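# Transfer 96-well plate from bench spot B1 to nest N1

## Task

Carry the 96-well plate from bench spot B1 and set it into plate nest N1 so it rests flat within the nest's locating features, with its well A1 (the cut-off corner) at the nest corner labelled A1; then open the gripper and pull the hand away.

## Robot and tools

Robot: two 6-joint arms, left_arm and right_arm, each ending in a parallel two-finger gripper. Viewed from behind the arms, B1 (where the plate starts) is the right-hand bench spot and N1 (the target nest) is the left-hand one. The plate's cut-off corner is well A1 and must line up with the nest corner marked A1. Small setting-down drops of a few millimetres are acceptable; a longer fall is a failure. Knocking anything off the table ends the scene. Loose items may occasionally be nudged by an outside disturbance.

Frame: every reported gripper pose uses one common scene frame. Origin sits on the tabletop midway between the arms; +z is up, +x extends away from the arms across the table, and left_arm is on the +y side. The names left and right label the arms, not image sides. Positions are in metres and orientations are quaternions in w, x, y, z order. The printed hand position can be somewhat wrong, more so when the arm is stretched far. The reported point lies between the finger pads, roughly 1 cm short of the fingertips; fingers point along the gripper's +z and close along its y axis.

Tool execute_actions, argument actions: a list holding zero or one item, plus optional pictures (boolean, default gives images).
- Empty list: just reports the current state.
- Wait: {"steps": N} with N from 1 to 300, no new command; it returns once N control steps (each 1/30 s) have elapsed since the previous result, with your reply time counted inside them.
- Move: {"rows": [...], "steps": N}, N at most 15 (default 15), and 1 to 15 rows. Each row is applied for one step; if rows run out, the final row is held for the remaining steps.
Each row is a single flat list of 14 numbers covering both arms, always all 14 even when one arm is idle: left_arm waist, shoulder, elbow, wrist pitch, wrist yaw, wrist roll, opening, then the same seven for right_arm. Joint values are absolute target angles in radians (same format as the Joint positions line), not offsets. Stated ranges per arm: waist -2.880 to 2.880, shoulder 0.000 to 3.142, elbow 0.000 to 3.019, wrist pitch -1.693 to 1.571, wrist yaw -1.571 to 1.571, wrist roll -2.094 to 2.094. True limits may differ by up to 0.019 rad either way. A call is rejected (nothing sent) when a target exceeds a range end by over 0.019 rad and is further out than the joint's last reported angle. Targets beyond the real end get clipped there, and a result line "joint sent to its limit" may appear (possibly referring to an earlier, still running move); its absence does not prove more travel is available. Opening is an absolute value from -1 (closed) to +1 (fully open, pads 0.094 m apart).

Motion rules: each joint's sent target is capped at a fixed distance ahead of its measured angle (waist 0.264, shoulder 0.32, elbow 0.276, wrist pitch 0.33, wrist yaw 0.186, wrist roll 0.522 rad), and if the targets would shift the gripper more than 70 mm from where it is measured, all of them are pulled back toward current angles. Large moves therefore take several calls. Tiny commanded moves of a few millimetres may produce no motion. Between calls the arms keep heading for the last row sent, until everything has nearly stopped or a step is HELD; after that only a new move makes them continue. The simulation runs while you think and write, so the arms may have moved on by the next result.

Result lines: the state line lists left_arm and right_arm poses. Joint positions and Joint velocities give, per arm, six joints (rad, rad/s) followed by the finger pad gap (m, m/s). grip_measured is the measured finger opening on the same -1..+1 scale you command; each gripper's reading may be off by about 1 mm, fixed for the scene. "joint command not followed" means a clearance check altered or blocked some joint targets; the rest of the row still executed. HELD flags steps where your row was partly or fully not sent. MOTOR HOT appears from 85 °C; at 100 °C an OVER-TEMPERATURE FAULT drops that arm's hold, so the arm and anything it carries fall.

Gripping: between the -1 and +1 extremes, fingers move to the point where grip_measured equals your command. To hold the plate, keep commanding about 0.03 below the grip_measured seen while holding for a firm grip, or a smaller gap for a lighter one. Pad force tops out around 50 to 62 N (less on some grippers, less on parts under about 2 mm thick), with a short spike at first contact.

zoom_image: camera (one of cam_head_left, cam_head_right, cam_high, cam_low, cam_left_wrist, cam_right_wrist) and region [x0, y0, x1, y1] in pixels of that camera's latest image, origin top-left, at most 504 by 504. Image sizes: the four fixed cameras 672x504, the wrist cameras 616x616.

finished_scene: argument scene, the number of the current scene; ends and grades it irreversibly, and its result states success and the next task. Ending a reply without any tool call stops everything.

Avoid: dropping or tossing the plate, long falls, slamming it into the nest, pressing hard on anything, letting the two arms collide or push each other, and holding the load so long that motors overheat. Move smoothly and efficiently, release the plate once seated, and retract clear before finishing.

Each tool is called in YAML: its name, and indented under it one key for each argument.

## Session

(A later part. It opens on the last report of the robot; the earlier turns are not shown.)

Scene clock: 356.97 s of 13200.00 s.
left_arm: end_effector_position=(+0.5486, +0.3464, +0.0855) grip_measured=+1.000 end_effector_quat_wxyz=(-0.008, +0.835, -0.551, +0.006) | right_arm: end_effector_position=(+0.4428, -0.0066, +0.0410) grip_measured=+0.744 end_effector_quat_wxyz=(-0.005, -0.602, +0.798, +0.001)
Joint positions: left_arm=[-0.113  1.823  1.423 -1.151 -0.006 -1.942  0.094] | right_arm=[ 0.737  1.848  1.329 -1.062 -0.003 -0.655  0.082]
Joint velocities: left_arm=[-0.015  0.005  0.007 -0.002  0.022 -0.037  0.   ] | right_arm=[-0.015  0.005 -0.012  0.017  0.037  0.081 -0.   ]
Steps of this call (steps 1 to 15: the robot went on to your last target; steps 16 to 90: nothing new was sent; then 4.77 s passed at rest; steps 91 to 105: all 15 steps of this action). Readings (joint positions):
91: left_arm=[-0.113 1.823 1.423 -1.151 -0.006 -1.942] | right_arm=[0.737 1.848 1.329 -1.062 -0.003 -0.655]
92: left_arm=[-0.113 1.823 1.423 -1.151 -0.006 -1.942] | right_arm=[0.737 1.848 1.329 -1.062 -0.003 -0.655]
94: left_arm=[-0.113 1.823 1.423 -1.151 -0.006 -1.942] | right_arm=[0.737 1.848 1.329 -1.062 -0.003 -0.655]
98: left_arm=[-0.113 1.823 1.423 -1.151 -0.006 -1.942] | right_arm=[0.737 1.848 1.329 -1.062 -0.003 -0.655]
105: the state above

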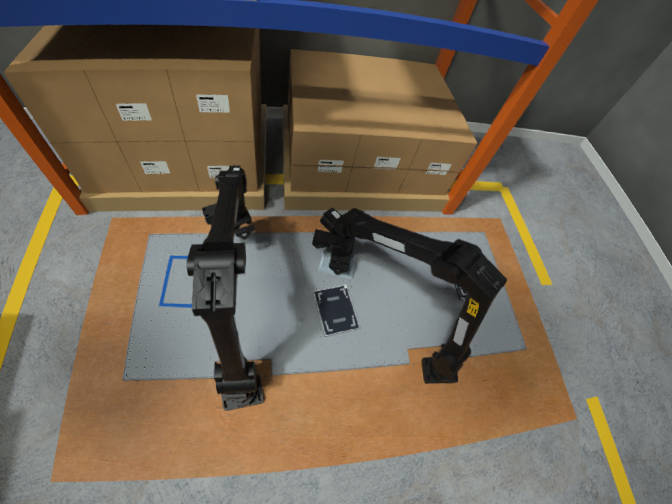

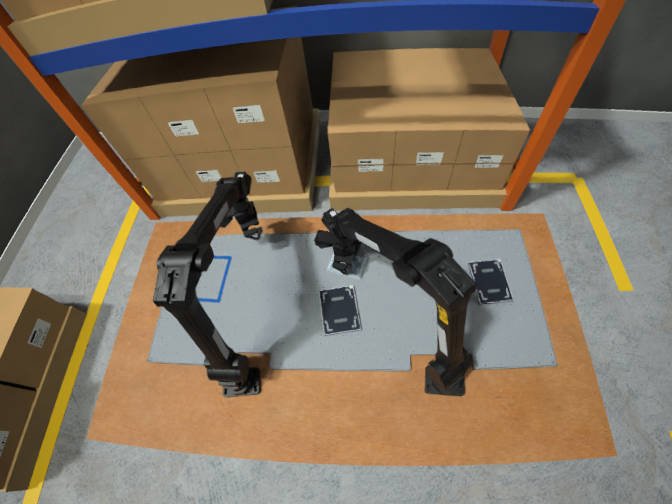

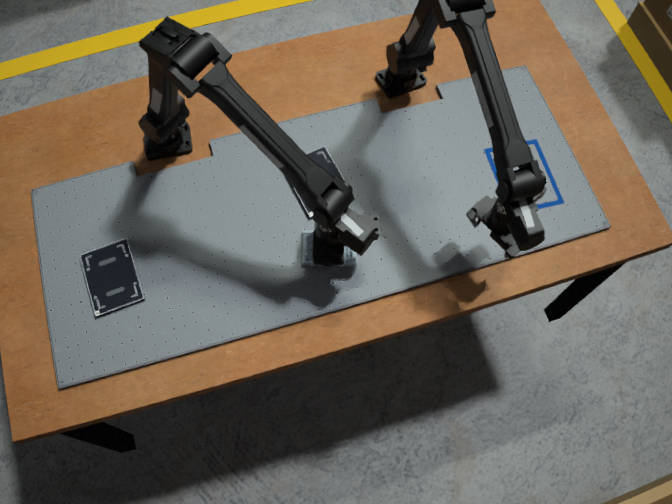

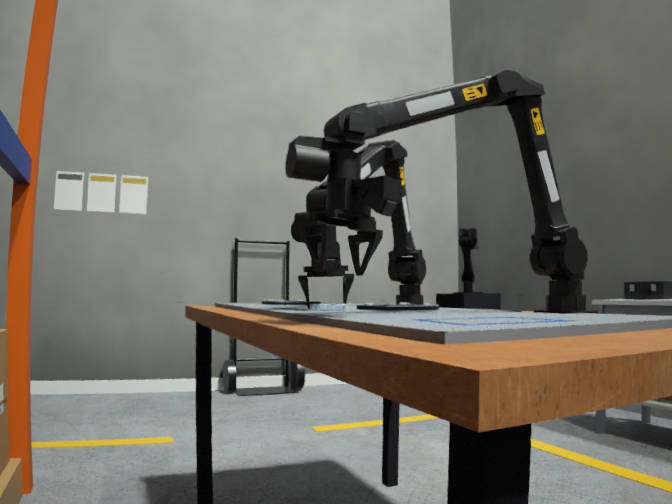

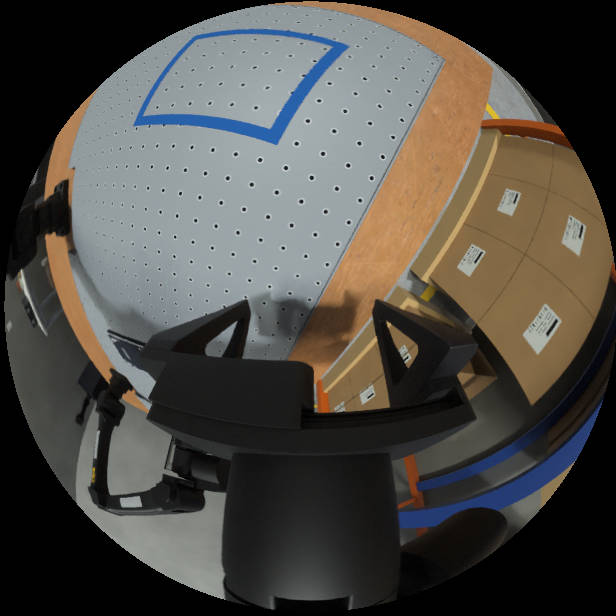

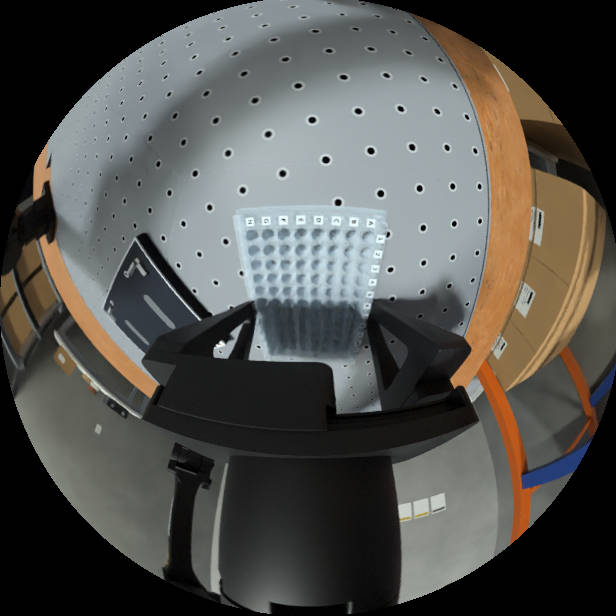

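execute_actions:
  actions:
    - {"rows":[[-0.107,1.795,1.477,-1.162,-0.004,-1.945,1,0.737,1.835,1.335,-1.066,-0.003,-0.655,0.712],[-0.107,1.795,1.477,-1.162,-0.004,-1.945,1,0.737,1.824,1.335,-1.072,-0.003,-0.655,0.712],[-0.107,1.795,1.477,-1.162,-0.004,-1.945,1,0.737,1.814,1.335,-1.079,-0.003,-0.655,0.712],[-0.107,1.795,1.477,-1.162,-0.004,-1.945,1,0.737,1.804,1.335,-1.088,-0.003,-0.655,0.712],[-0.107,1.795,1.477,-1.162,-0.004,-1.945,1,0.737,1.794,1.333,-1.098,-0.003,-0.655,0.712],[-0.107,1.795,1.477,-1.162,-0.004,-1.945,1,0.737,1.784,1.331,-1.108,-0.003,-0.655,0.712],[-0.107,1.795,1.477,-1.162,-0.004,-1.945,1,0.737,1.774,1.329,-1.118,-0.003,-0.655,0.712],[-0.107,1.795,1.477,-1.162,-0.004,-1.945,1,0.735,1.765,1.327,-1.126,-0.003,-0.655,0.712],[-0.107,1.795,1.477,-1.162,-0.004,-1.945,1,0.730,1.763,1.325,-1.128,-0.003,-0.655,0.712],[-0.107,1.795,1.477,-1.162,-0.004,-1.945,1,0.722,1.762,1.322,-1.127,-0.003,-0.655,0.712],[-0.107,1.795,1.477,-1.162,-0.004,-1.945,1,0.711,1.759,1.318,-1.126,-0.003,-0.654,0.712],[-0.107,1.795,1.477,-1.162,-0.004,-1.945,1,0.696,1.756,1.314,-1.125,-0.003,-0.654,0.712],[-0.107,1.795,1.477,-1.162,-0.004,-1.945,1,0.680,1.752,1.309,-1.124,-0.003,-0.653,0.712],[-0.107,1.795,1.477,-1.162,-0.004,-1.945,1,0.660,1.747,1.304,-1.122,-0.003,-0.653,0.712],[-0.107,1.795,1.477,-1.162,-0.004,-1.945,1,0.638,1.742,1.297,-1.120,-0.003,-0.652,0.712]],"steps":15}
  pictures: false

execute_actions:
  actions:
    - {"rows":[[-0.107,1.795,1.477,-1.162,-0.004,-1.945,1,0.614,1.737,1.291,-1.117,-0.003,-0.651,0.712],[-0.107,1.795,1.477,-1.162,-0.004,-1.945,1,0.588,1.731,1.283,-1.114,-0.003,-0.651,0.712],[-0.107,1.795,1.477,-1.162,-0.004,-1.945,1,0.560,1.724,1.276,-1.111,-0.003,-0.650,0.712],[-0.107,1.795,1.477,-1.162,-0.004,-1.945,1,0.530,1.717,1.267,-1.108,-0.003,-0.649,0.712],[-0.107,1.795,1.477,-1.162,-0.004,-1.945,1,0.498,1.710,1.258,-1.105,-0.003,-0.648,0.712],[-0.107,1.795,1.477,-1.162,-0.004,-1.945,1,0.465,1.703,1.249,-1.102,-0.003,-0.647,0.712],[-0.107,1.795,1.477,-1.162,-0.004,-1.945,1,0.430,1.695,1.240,-1.099,-0.003,-0.646,0.712],[-0.107,1.795,1.477,-1.162,-0.004,-1.945,1,0.395,1.686,1.230,-1.096,-0.003,-0.645,0.712],[-0.107,1.795,1.477,-1.162,-0.004,-1.945,1,0.358,1.678,1.219,-1.093,-0.003,-0.644,0.712],[-0.107,1.795,1.477,-1.162,-0.004,-1.945,1,0.321,1.669,1.209,-1.090,-0.003,-0.643,0.712],[-0.107,1.795,1.477,-1.162,-0.004,-1.945,1,0.282,1.661,1.198,-1.088,-0.003,-0.642,0.712],[-0.107,1.795,1.477,-1.162,-0.004,-1.945,1,0.244,1.652,1.188,-1.086,-0.003,-0.641,0.712],[-0.107,1.795,1.477,-1.162,-0.004,-1.945,1,0.205,1.643,1.177,-1.084,-0.003,-0.640,0.712],[-0.107,1.795,1.477,-1.162,-0.004,-1.945,1,0.165,1.634,1.166,-1.081,-0.003,-0.639,0.712],[-0.107,1.795,1.477,-1.162,-0.004,-1.945,1,0.126,1.625,1.155,-1.079,-0.003,-0.637,0.712]],"steps":15}
  pictures: false

execute_actions:
  actions:
    - {"rows":[[-0.107,1.795,1.477,-1.162,-0.004,-1.945,1,0.086,1.616,1.144,-1.076,-0.003,-0.636,0.712],[-0.107,1.795,1.477,-1.162,-0.004,-1.945,1,0.047,1.607,1.133,-1.074,-0.003,-0.635,0.712],[-0.107,1.795,1.477,-1.162,-0.004,-1.945,1,0.009,1.598,1.122,-1.072,-0.003,-0.634,0.712],[-0.107,1.795,1.477,-1.162,-0.004,-1.945,1,-0.030,1.589,1.111,-1.069,-0.003,-0.633,0.712],[-0.107,1.795,1.477,-1.162,-0.004,-1.945,1,-0.067,1.580,1.101,-1.067,-0.003,-0.632,0.712],[-0.107,1.795,1.477,-1.162,-0.004,-1.945,1,-0.104,1.572,1.091,-1.065,-0.003,-0.631,0.712],[-0.107,1.795,1.477,-1.162,-0.004,-1.945,1,-0.139,1.564,1.081,-1.063,-0.003,-0.630,0.712],[-0.107,1.795,1.477,-1.162,-0.004,-1.945,1,-0.174,1.556,1.071,-1.061,-0.003,-0.629,0.712],[-0.107,1.795,1.477,-1.162,-0.004,-1.945,1,-0.207,1.548,1.062,-1.059,-0.003,-0.628,0.712],[-0.107,1.795,1.477,-1.162,-0.004,-1.945,1,-0.239,1.541,1.053,-1.057,-0.003,-0.627,0.712],[-0.107,1.795,1.477,-1.162,-0.004,-1.945,1,-0.269,1.534,1.045,-1.055,-0.003,-0.626,0.712],[-0.107,1.795,1.477,-1.162,-0.004,-1.945,1,-0.297,1.528,1.037,-1.054,-0.003,-0.625,0.712],[-0.107,1.795,1.477,-1.162,-0.004,-1.945,1,-0.323,1.522,1.030,-1.052,-0.003,-0.625,0.712],[-0.107,1.795,1.477,-1.162,-0.004,-1.945,1,-0.347,1.516,1.023,-1.051,-0.003,-0.624,0.712],[-0.107,1.795,1.477,-1.162,-0.004,-1.945,1,-0.369,1.511,1.017,-1.050,-0.003,-0.623,0.712]],"steps":15}
  pictures: false

execute_actions:
  actions:
    - {"rows":[[-0.107,1.795,1.477,-1.162,-0.004,-1.945,1,-0.389,1.507,1.012,-1.049,-0.003,-0.623,0.712],[-0.107,1.795,1.477,-1.162,-0.004,-1.945,1,-0.405,1.503,1.007,-1.048,-0.003,-0.622,0.712],[-0.107,1.795,1.477,-1.162,-0.004,-1.945,1,-0.420,1.500,1.003,-1.047,-0.003,-0.622,0.712],[-0.107,1.795,1.477,-1.162,-0.004,-1.945,1,-0.431,1.497,1.000,-1.046,-0.003,-0.621,0.712],[-0.107,1.795,1.477,-1.162,-0.004,-1.945,1,-0.439,1.495,0.997,-1.045,-0.003,-0.621,0.712],[-0.107,1.795,1.477,-1.162,-0.004,-1.945,1,-0.444,1.494,0.996,-1.045,-0.003,-0.621,0.712],[-0.107,1.795,1.477,-1.162,-0.004,-1.945,1,-0.446,1.4935,0.9955,-1.045,-0.003,-0.621,0.712]],"steps":15}

zoom_image:
  camera: "cam_right_wrist"
  region: [181,140,441,400]

Scene clock: 405.60 s of 13200.00 s.
left_arm: end_effector_position=(+0.5486, +0.3464, +0.0855) grip_measured=+1.000 end_effector_quat_wxyz=(-0.008, +0.835, -0.551, +0.006) | right_arm: end_effector_position=(+0.4437, -0.0261, +0.0718) grip_measured=+0.744 end_effector_quat_wxyz=(-0.001, -0.589, +0.808, +0.002)
Joint positions: left_arm=[-0.113  1.823  1.423 -1.151 -0.006 -1.942  0.094] | right_arm=[ 0.705  1.781  1.323 -1.115 -0.003 -0.655  0.082]
Joint velocities: left_arm=[ 0.005 -0.005  0.002 -0.002 -0.022  0.022  0.   ] | right_arm=[-0.425 -0.239 -0.11   0.002  0.007  0.11   0.   ]
Steps of this call (steps 1 to 15: the robot went on to your last target; steps 16 to 90: nothing new was sent; then 45.13 s passed at rest; steps 91 to 105: all 15 steps of this action). Readings (joint positions):
91: left_arm=[-0.113 1.823 1.423 -1.151 -0.006 -1.942] | right_arm=[0.737 1.848 1.329 -1.062 -0.003 -0.655]
92: left_arm=[-0.113 1.823 1.423 -1.151 -0.006 -1.942] | right_arm=[0.737 1.848 1.329 -1.062 -0.003 -0.655]
94: left_arm=[-0.113 1.823 1.423 -1.151 -0.006 -1.942] | right_arm=[0.737 1.847 1.329 -1.067 -0.003 -0.655]
98: left_arm=[-0.113 1.823 1.423 -1.151 -0.006 -1.942] | right_arm=[0.737 1.835 1.329 -1.099 -0.003 -0.655]
105: the state above

Scene clock: 406.10 s of 13200.00 s.
left_arm: end_effector_position=(+0.5486, +0.3464, +0.0855) grip_measured=+1.000 end_effector_quat_wxyz=(-0.008, +0.835, -0.551, +0.006) | right_arm: end_effector_position=(+0.4864, -0.2735, +0.0698) grip_measured=+0.744 end_effector_quat_wxyz=(-0.009, -0.364, +0.931, +0.005)
Joint positions: left_arm=[-0.113  1.823  1.423 -1.151 -0.006 -1.942  0.094] | right_arm=[ 0.191  1.686  1.186 -1.091 -0.004 -0.654  0.082]
Joint velocities: left_arm=[-0.005 -0.015 -0.007 -0.002 -0.066 -0.022  0.   ] | right_arm=[-1.167 -0.308 -0.295  0.066  0.007  0.066 -0.001]
Steps of this call (steps 1 to 15: all 15 steps of this action). Readings (joint positions):
1: left_arm=[-0.113 1.823 1.423 -1.151 -0.006 -1.942] | right_arm=[0.688 1.774 1.318 -1.115 -0.004 -0.655]
2: left_arm=[-0.113 1.823 1.423 -1.151 -0.006 -1.942] | right_arm=[0.667 1.767 1.312 -1.115 -0.004 -0.655]
4: left_arm=[-0.113 1.823 1.423 -1.151 -0.006 -1.942] | right_arm=[0.612 1.757 1.298 -1.115 -0.004 -0.655]
8: left_arm=[-0.113 1.823 1.423 -1.151 -0.006 -1.942] | right_arm=[0.470 1.738 1.261 -1.108 -0.004 -0.655]
15: the state above

Scene clock: 406.60 s of 13200.00 s.
left_arm: end_effector_position=(+0.5486, +0.3464, +0.0855) grip_measured=+1.000 end_effector_quat_wxyz=(-0.008, +0.835, -0.551, +0.006) | right_arm: end_effector_position=(+0.4014, -0.4907, +0.0776) grip_measured=+0.744 end_effector_quat_wxyz=(-0.001, -0.103, +0.995, +0.002)
Joint positions: left_arm=[-0.113  1.823  1.423 -1.151 -0.006 -1.942  0.094] | right_arm=[-0.336  1.552  1.04  -1.063 -0.003 -0.641  0.082]
Joint velocities: left_arm=[-0.015 -0.015  0.007  0.012  0.037  0.037  0.   ] | right_arm=[-0.728 -0.161 -0.203  0.022  0.007  0.022 -0.001]
Steps of this call (steps 1 to 15: all 15 steps of this action). Readings (joint positions):
1: left_arm=[-0.113 1.823 1.423 -1.151 -0.006 -1.942] | right_arm=[0.151 1.676 1.175 -1.088 -0.004 -0.654]
2: left_arm=[-0.113 1.823 1.423 -1.151 -0.006 -1.942] | right_arm=[0.112 1.665 1.164 -1.086 -0.004 -0.653]
4: left_arm=[-0.113 1.823 1.423 -1.151 -0.006 -1.942] | right_arm=[0.034 1.643 1.143 -1.081 -0.004 -0.651]
8: left_arm=[-0.113 1.823 1.423 -1.151 -0.006 -1.942] | right_arm=[-0.117 1.603 1.102 -1.073 -0.004 -0.648]
15: the state above

Scene clock: 407.10 s of 13200.00 s.
left_arm: end_effector_position=(+0.5486, +0.3464, +0.0855) grip_measured=+1.000 end_effector_quat_wxyz=(-0.008, +0.835, -0.551, +0.006) | right_arm: end_effector_position=(+0.3691, -0.5262, +0.0769) grip_measured=+0.744 end_effector_quat_wxyz=(-0.001, -0.044, +0.999, +0.002)
Joint positions: left_arm=[-0.113  1.823  1.423 -1.151 -0.006 -1.942  0.094] | right_arm=[-0.45   1.524  1.006 -1.056 -0.003 -0.636  0.082]
Joint velocities: left_arm=[-0.005 -0.015  0.012 -0.002 -0.007  0.037  0.   ] | right_arm=[-0.015 -0.005 -0.007  0.007  0.051 -0.051 -0.   ]
Steps of this call (steps 1 to 15: all 15 steps of this action). Readings (joint positions):
1: left_arm=[-0.113 1.823 1.423 -1.151 -0.006 -1.942] | right_arm=[-0.359 1.547 1.033 -1.062 -0.003 -0.640]
2: left_arm=[-0.113 1.823 1.423 -1.151 -0.006 -1.942] | right_arm=[-0.380 1.542 1.027 -1.061 -0.003 -0.639]
4: left_arm=[-0.113 1.823 1.423 -1.151 -0.006 -1.942] | right_arm=[-0.414 1.534 1.017 -1.059 -0.003 -0.638]
8: left_arm=[-0.113 1.823 1.423 -1.151 -0.006 -1.942] | right_arm=[-0.449 1.525 1.006 -1.058 -0.003 -0.636]
15: the state above

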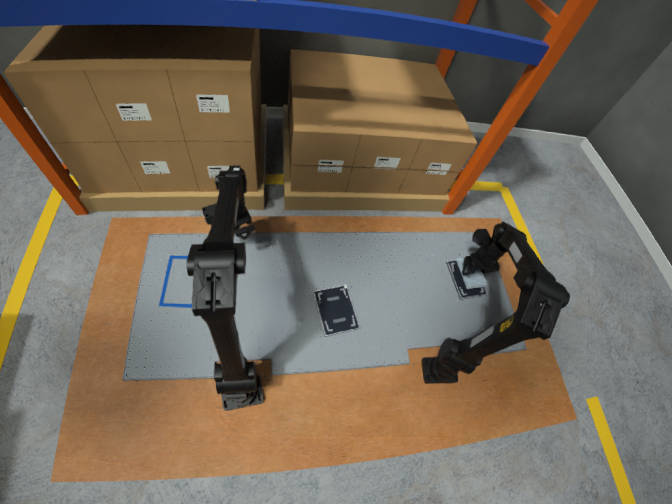

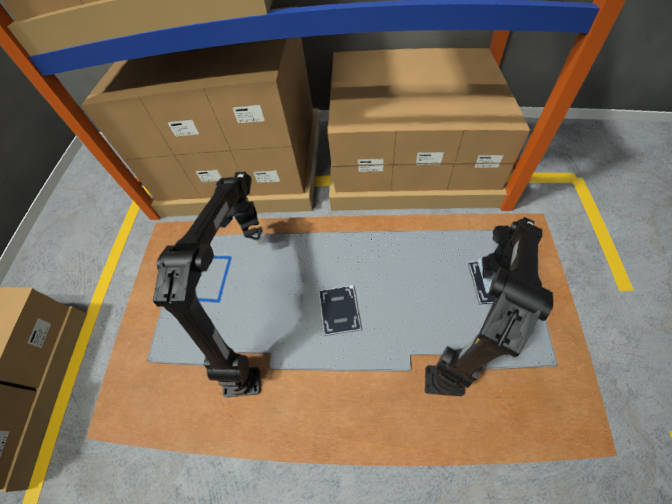

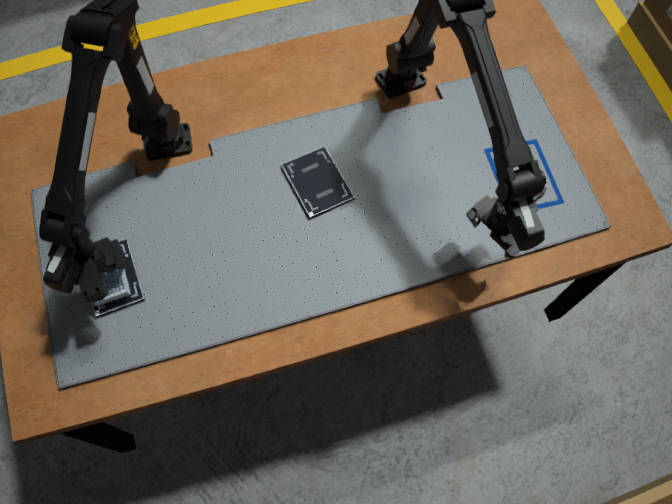

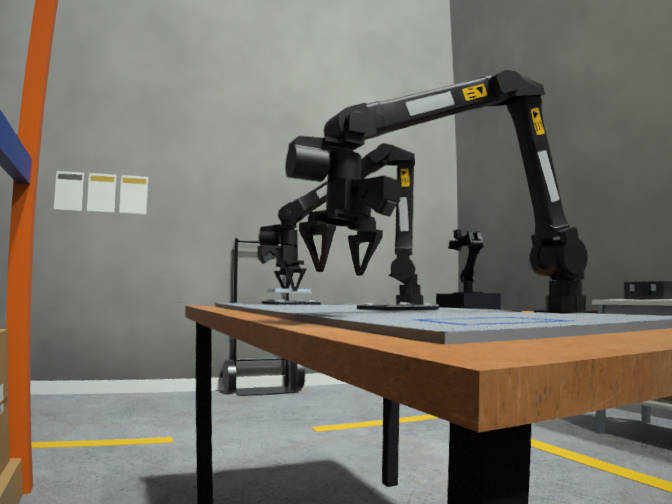

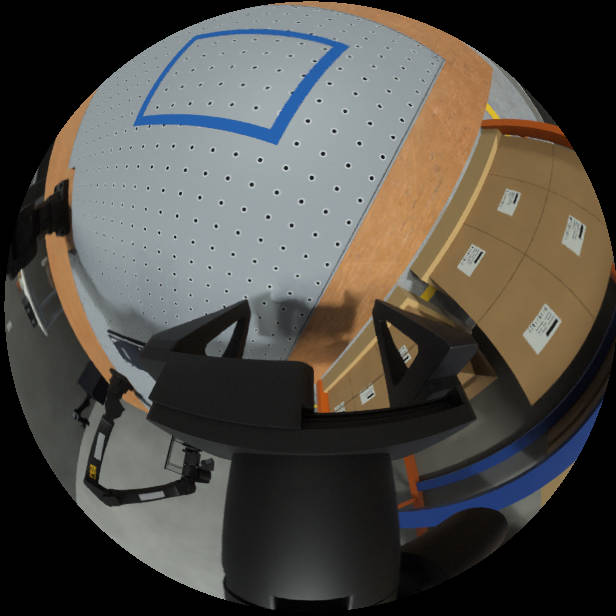

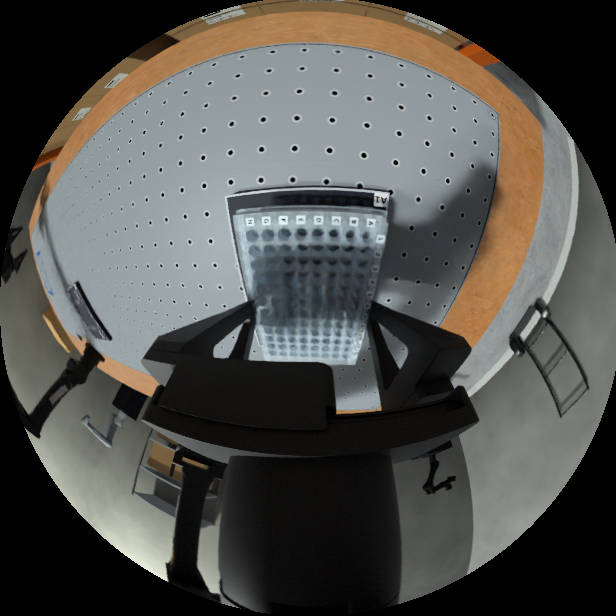

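Region (181, 140, 441, 400) of cam_right_wrist's 616x616 image, scaled by 1.938, with more detail than that image has.

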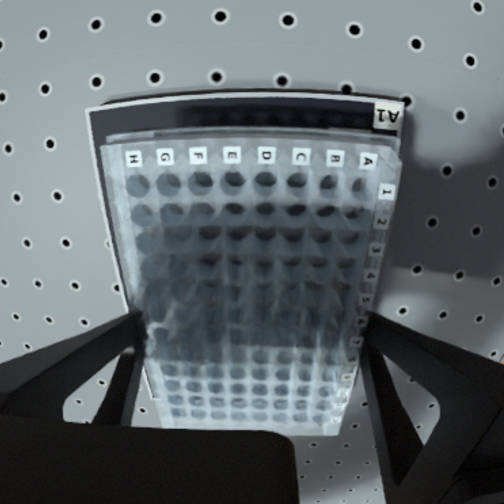

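zoom_image:
  camera: "cam_right_wrist"
  region: [216,170,406,310]

zoom_image:
  camera: "cam_high"
  region: [60,225,170,325]

Region (216, 170, 406, 310) of cam_right_wrist's 616x616 image, scaled by 2.653, with more detail than that image has; it fills the top 371 rows of this view, and the rest is white.

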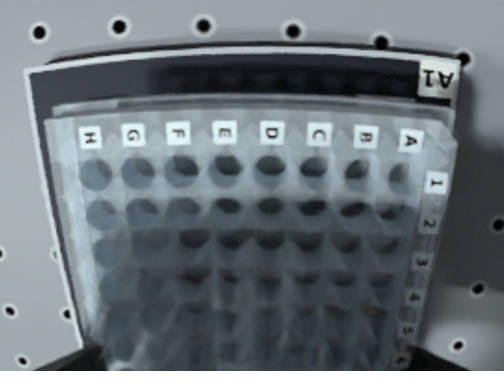

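Region (60, 225, 170, 325) of cam_high's 672x504 image, scaled by 4.582, with more detail than that image has; it fills the top 458 rows of this view, and the rest is white.

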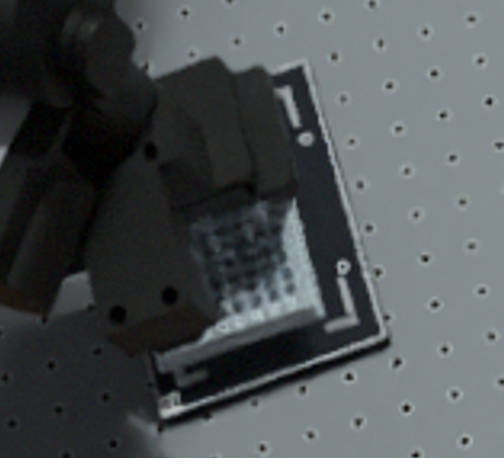

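execute_actions:
  actions:
    - {"rows":[[-0.107,1.795,1.477,-1.162,-0.004,-1.945,1,-0.450,1.525,0.994,-1.050,-0.003,-0.640,0.712],[-0.107,1.795,1.477,-1.162,-0.004,-1.945,1,-0.450,1.540,0.992,-1.047,-0.003,-0.650,0.712],[-0.107,1.795,1.477,-1.162,-0.004,-1.945,1,-0.450,1.548,0.990,-1.044,-0.003,-0.655,0.712],[-0.107,1.795,1.477,-1.162,-0.004,-1.945,1,-0.450,1.552,0.988,-1.040,-0.003,-0.658,0.712],[-0.107,1.795,1.477,-1.162,-0.004,-1.945,1,-0.450,1.555,0.987,-1.036,-0.003,-0.661,0.712],[-0.107,1.795,1.477,-1.162,-0.004,-1.945,1,-0.450,1.558,0.986,-1.031,-0.003,-0.664,0.712],[-0.107,1.795,1.477,-1.162,-0.004,-1.945,1,-0.450,1.561,0.985,-1.026,-0.003,-0.667,0.712],[-0.107,1.795,1.477,-1.162,-0.004,-1.945,1,-0.450,1.564,0.983,-1.021,-0.003,-0.670,0.712],[-0.107,1.795,1.477,-1.162,-0.004,-1.945,1,-0.450,1.566,0.982,-1.016,-0.003,-0.672,0.712],[-0.107,1.795,1.477,-1.162,-0.004,-1.945,1,-0.450,1.568,0.981,-1.011,-0.003,-0.674,0.712],[-0.107,1.795,1.477,-1.162,-0.004,-1.945,1,-0.450,1.569,0.980,-1.007,-0.003,-0.674,0.712]],"steps":15}
  pictures: false

execute_actions:
  actions:
    - {"steps":8}

zoom_image:
  camera: "cam_right_wrist"
  region: [216,170,406,310]

Scene clock: 427.47 s of 13200.00 s.
left_arm: end_effector_position=(+0.5486, +0.3464, +0.0855) grip_measured=+1.000 end_effector_quat_wxyz=(-0.008, +0.835, -0.551, +0.006) | right_arm: end_effector_position=(+0.3692, -0.5263, +0.0613) grip_measured=+0.744 end_effector_quat_wxyz=(-0.003, -0.053, +0.999, +0.004)
Joint positions: left_arm=[-0.113  1.823  1.423 -1.151 -0.006 -1.942  0.094] | right_arm=[-0.45   1.551  0.989 -1.019 -0.003 -0.656  0.082]
Joint velocities: left_arm=[-0.005 -0.015 -0.007 -0.012 -0.007 -0.081  0.   ] | right_arm=[-0.005  0.015 -0.017  0.022  0.022 -0.037 -0.001]
Steps of this call (steps 1 to 15: the robot went on to your last target; steps 16 to 90: nothing new was sent; then 16.87 s passed at rest; steps 91 to 105: all 15 steps of this action). Readings (joint positions):
91: left_arm=[-0.113 1.823 1.423 -1.151 -0.006 -1.942] | right_arm=[-0.450 1.524 1.006 -1.056 -0.003 -0.636]
92: left_arm=[-0.113 1.823 1.423 -1.151 -0.006 -1.942] | right_arm=[-0.450 1.524 1.006 -1.056 -0.003 -0.636]
94: left_arm=[-0.113 1.823 1.423 -1.151 -0.006 -1.942] | right_arm=[-0.450 1.524 1.005 -1.055 -0.003 -0.638]
98: left_arm=[-0.113 1.823 1.423 -1.151 -0.006 -1.942] | right_arm=[-0.450 1.531 0.998 -1.041 -0.003 -0.645]
105: the state above

Scene clock: 427.73 s of 13200.00 s.
left_arm: end_effector_position=(+0.5486, +0.3464, +0.0855) grip_measured=+1.000 end_effector_quat_wxyz=(-0.008, +0.835, -0.551, +0.006) | right_arm: end_effector_position=(+0.3692, -0.5263, +0.0610) grip_measured=+0.744 end_effector_quat_wxyz=(-0.003, -0.055, +0.998, +0.004)
Joint positions: left_arm=[-0.113  1.823  1.423 -1.151 -0.006 -1.942  0.094] | right_arm=[-0.45   1.551  0.989 -1.018 -0.003 -0.658  0.082]
Joint velocities: left_arm=[ 0.005  0.005  0.002 -0.002  0.022  0.051  0.   ] | right_arm=[-0.005 -0.005  0.002 -0.002 -0.037 -0.037 -0.   ]
Steps of this call (steps 1 to 8: the robot went on to your last target). Readings (joint positions):
1: left_arm=[-0.113 1.823 1.423 -1.151 -0.006 -1.942] | right_arm=[-0.450 1.551 0.989 -1.019 -0.003 -0.656]
2: left_arm=[-0.113 1.823 1.423 -1.151 -0.006 -1.942] | right_arm=[-0.450 1.551 0.989 -1.019 -0.003 -0.657]
4: left_arm=[-0.113 1.823 1.423 -1.151 -0.006 -1.942] | right_arm=[-0.450 1.551 0.989 -1.018 -0.003 -0.657]
8: the state above

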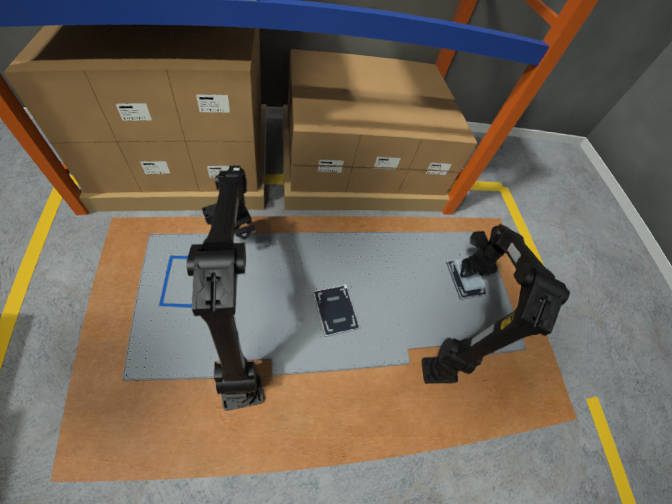

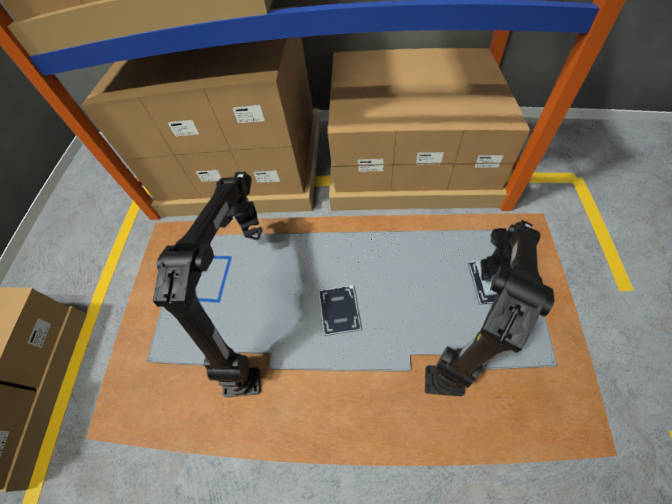

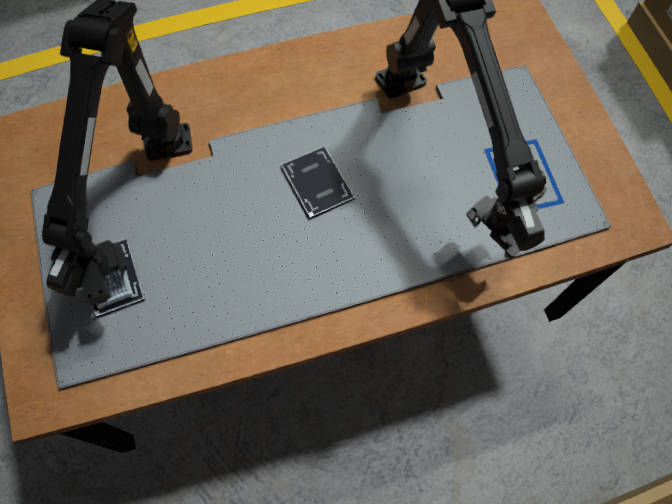

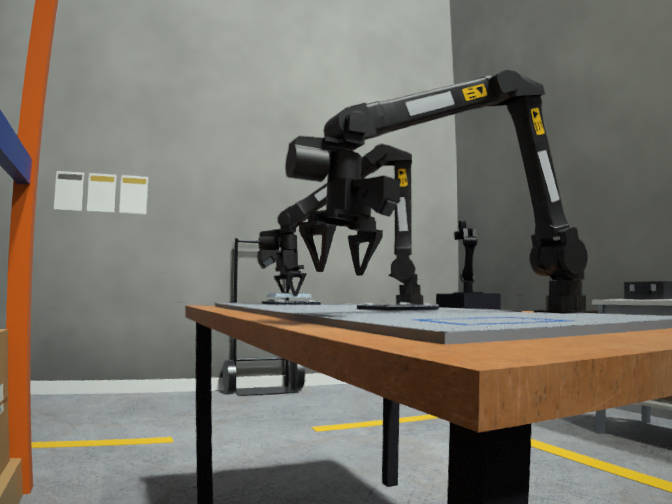

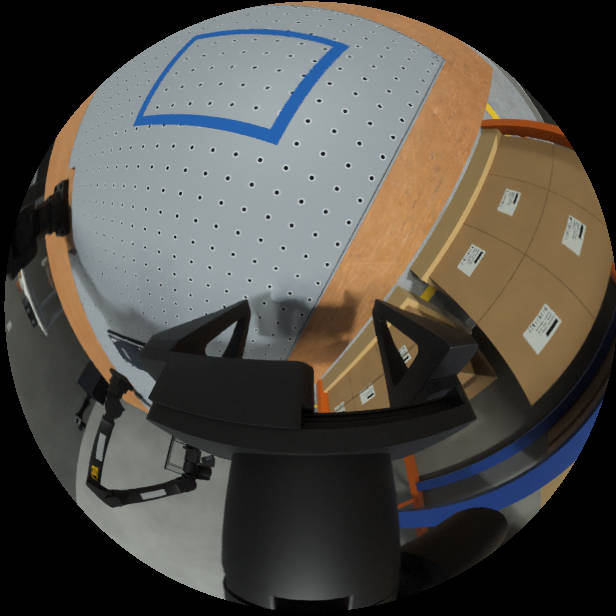

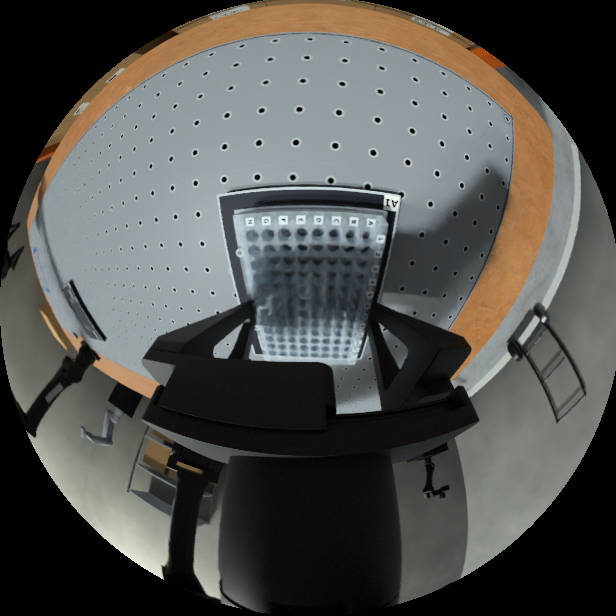

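Region (216, 170, 406, 310) of cam_right_wrist's 616x616 image, scaled by 2.653, with more detail than that image has; it fills the top 371 rows of this view, and the rest is white.

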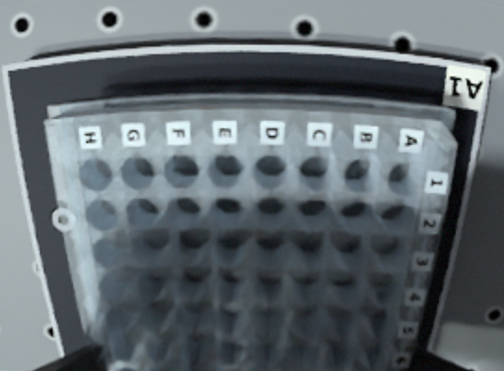

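zoom_image:
  camera: "cam_right_wrist"
  region: [215,185,295,265]

zoom_image:
  camera: "cam_right_wrist"
  region: [326,185,406,265]

zoom_image:
  camera: "cam_high"
  region: [60,225,170,325]

zoom_image:
  camera: "cam_head_left"
  region: [435,245,505,305]

Region (215, 185, 295, 265) of cam_right_wrist's 616x616 image, scaled by 6.300, with more detail than that image has.

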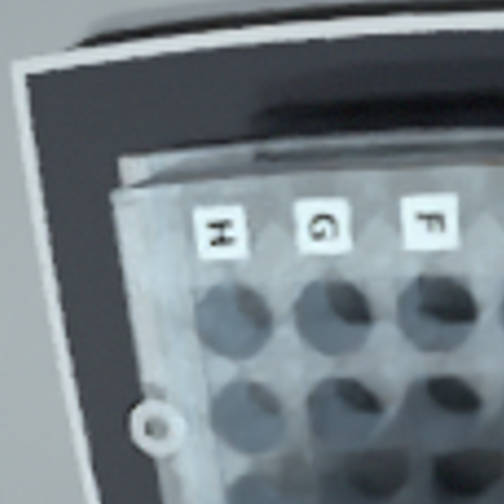

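Region (326, 185, 406, 265) of cam_right_wrist's 616x616 image, scaled by 6.300, with more detail than that image has.

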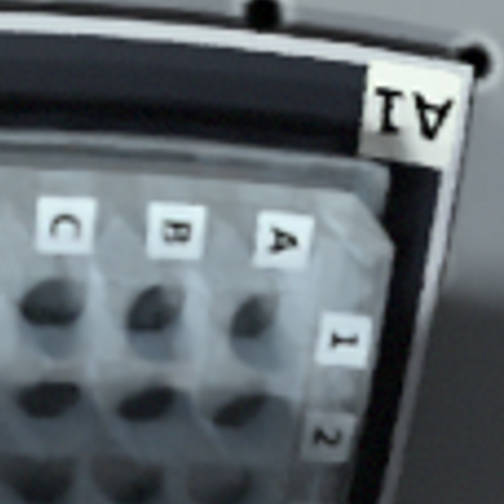

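Region (60, 225, 170, 325) of cam_high's 672x504 image, scaled by 4.582, with more detail than that image has; it fills the top 458 rows of this view, and the rest is white.

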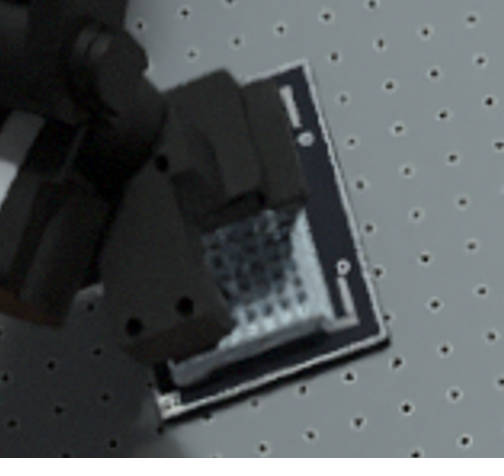

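Region (435, 245, 505, 305) of cam_head_left's 672x504 image, scaled by 7.200, with more detail than that image has; it fills the top 432 rows of this view, and the rest is white.

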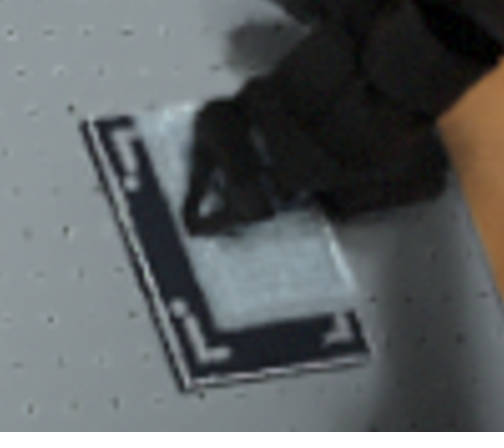

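execute_actions:
  actions:
    - {"rows":[[-0.107,1.795,1.477,-1.162,-0.004,-1.945,1,-0.450,1.574,0.978,-1.005,-0.005,-0.676,0.712],[-0.107,1.795,1.477,-1.162,-0.004,-1.945,1,-0.450,1.578,0.976,-1.003,-0.007,-0.678,0.712],[-0.107,1.795,1.477,-1.162,-0.004,-1.945,1,-0.450,1.581,0.974,-1.001,-0.009,-0.678,0.712],[-0.107,1.795,1.477,-1.162,-0.004,-1.945,1,-0.450,1.581,0.973,-0.999,-0.009,-0.678,0.712],[-0.107,1.795,1.477,-1.162,-0.004,-1.945,1,-0.450,1.581,0.973,-0.997,-0.009,-0.678,0.712],[-0.107,1.795,1.477,-1.162,-0.004,-1.945,1,-0.450,1.578,0.973,-0.995,-0.009,-0.678,0.712],[-0.107,1.795,1.477,-1.162,-0.004,-1.945,1,-0.450,1.577,0.973,-0.994,-0.009,-0.678,0.712]],"steps":15}

zoom_image:
  camera: "cam_right_wrist"
  region: [215,185,295,265]

zoom_image:
  camera: "cam_right_wrist"
  region: [326,185,406,265]

Scene clock: 448.10 s of 13200.00 s.
left_arm: end_effector_position=(+0.5486, +0.3464, +0.0855) grip_measured=+1.000 end_effector_quat_wxyz=(-0.008, +0.835, -0.551, +0.006) | right_arm: end_effector_position=(+0.3696, -0.5259, +0.0573) grip_measured=+0.744 end_effector_quat_wxyz=(-0.001, -0.057, +0.998, +0.005)
Joint positions: left_arm=[-0.113  1.823  1.423 -1.151 -0.006 -1.942  0.094] | right_arm=[-0.45   1.556  0.983 -1.005 -0.006 -0.662  0.082]
Joint velocities: left_arm=[-0.005 -0.005 -0.022  0.002 -0.037 -0.051  0.   ] | right_arm=[-0.015  0.005 -0.007 -0.002 -0.022 -0.037  0.   ]
Steps of this call (steps 1 to 15: the robot went on to your last target; steps 16 to 90: nothing new was sent; then 16.87 s passed at rest; steps 91 to 105: all 15 steps of this action). Readings (joint positions):
91: left_arm=[-0.113 1.823 1.423 -1.151 -0.006 -1.942] | right_arm=[-0.450 1.551 0.989 -1.018 -0.003 -0.659]
92: left_arm=[-0.113 1.823 1.423 -1.151 -0.006 -1.942] | right_arm=[-0.450 1.551 0.989 -1.017 -0.004 -0.659]
94: left_arm=[-0.113 1.823 1.423 -1.151 -0.006 -1.942] | right_arm=[-0.450 1.553 0.989 -1.014 -0.006 -0.660]
98: left_arm=[-0.113 1.823 1.423 -1.151 -0.006 -1.942] | right_arm=[-0.450 1.556 0.986 -1.006 -0.006 -0.662]
105: the state above

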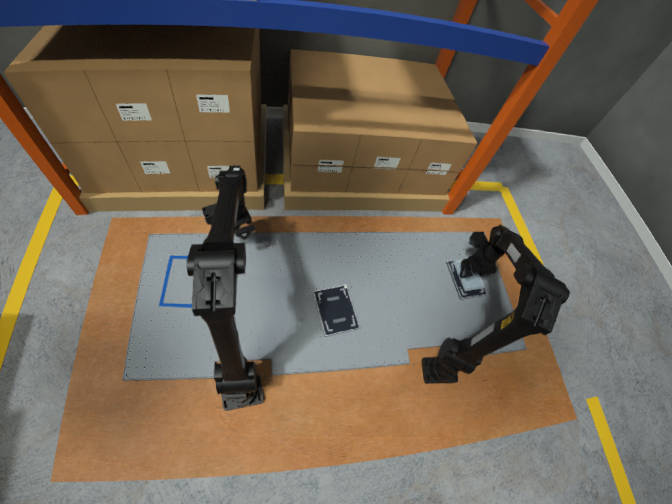

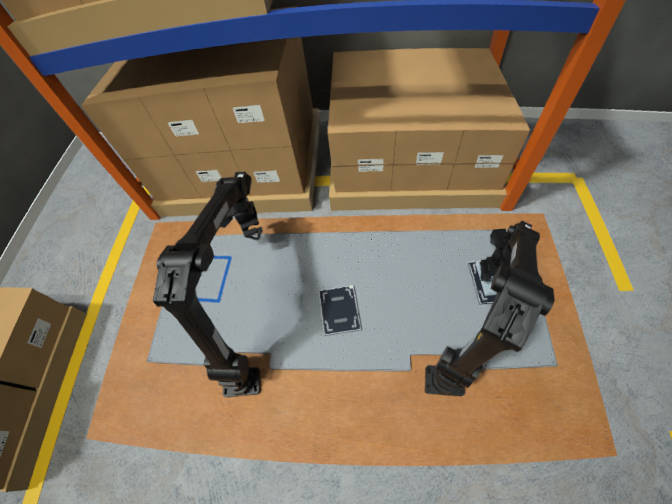

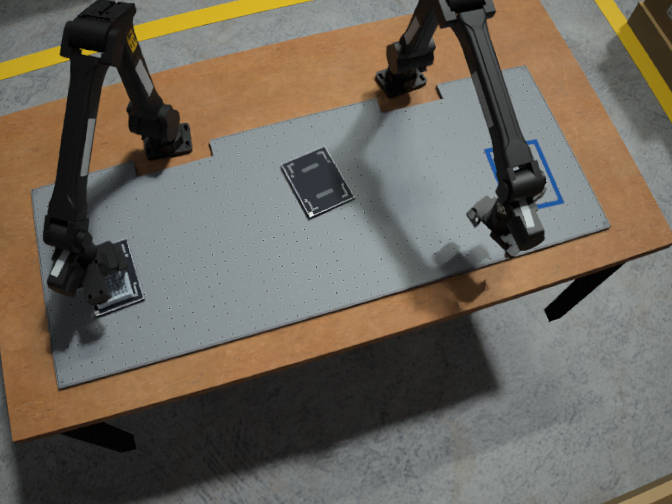

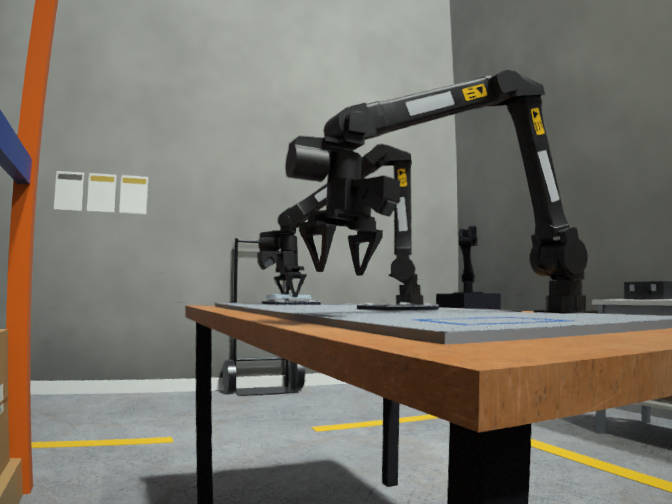

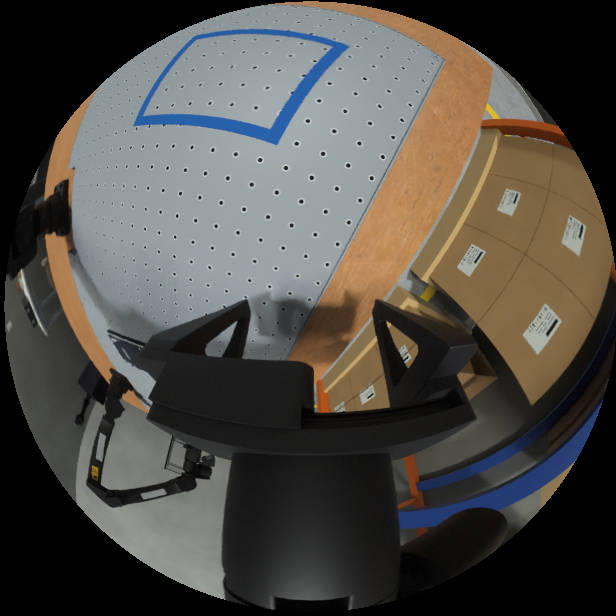

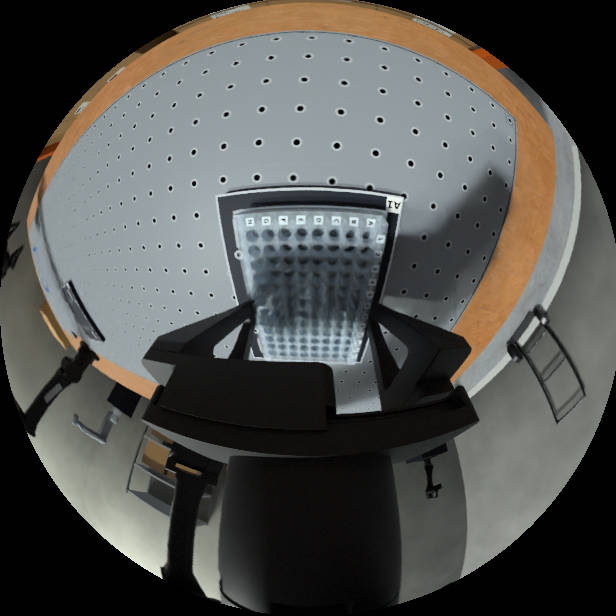

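Region (215, 185, 295, 265) of cam_right_wrist's 616x616 image, scaled by 6.300, with more detail than that image has.

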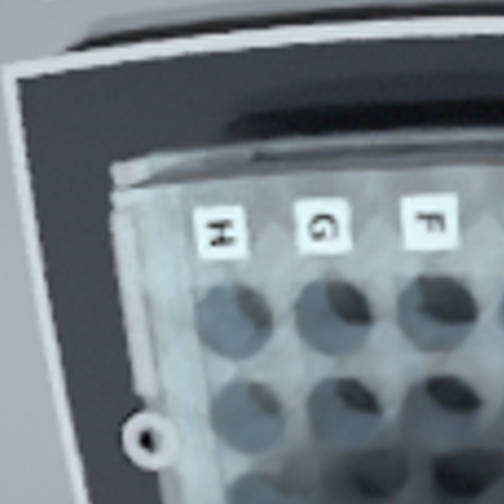

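Region (326, 185, 406, 265) of cam_right_wrist's 616x616 image, scaled by 6.300, with more detail than that image has.

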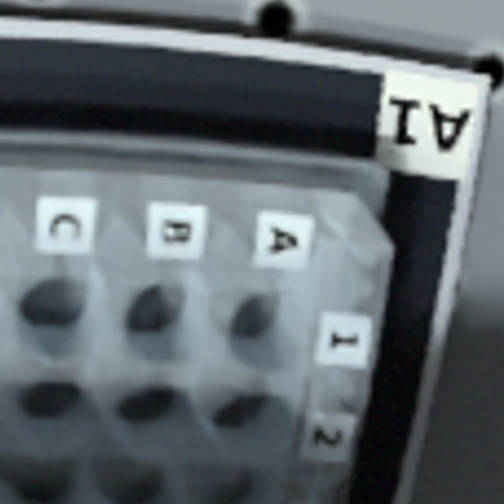

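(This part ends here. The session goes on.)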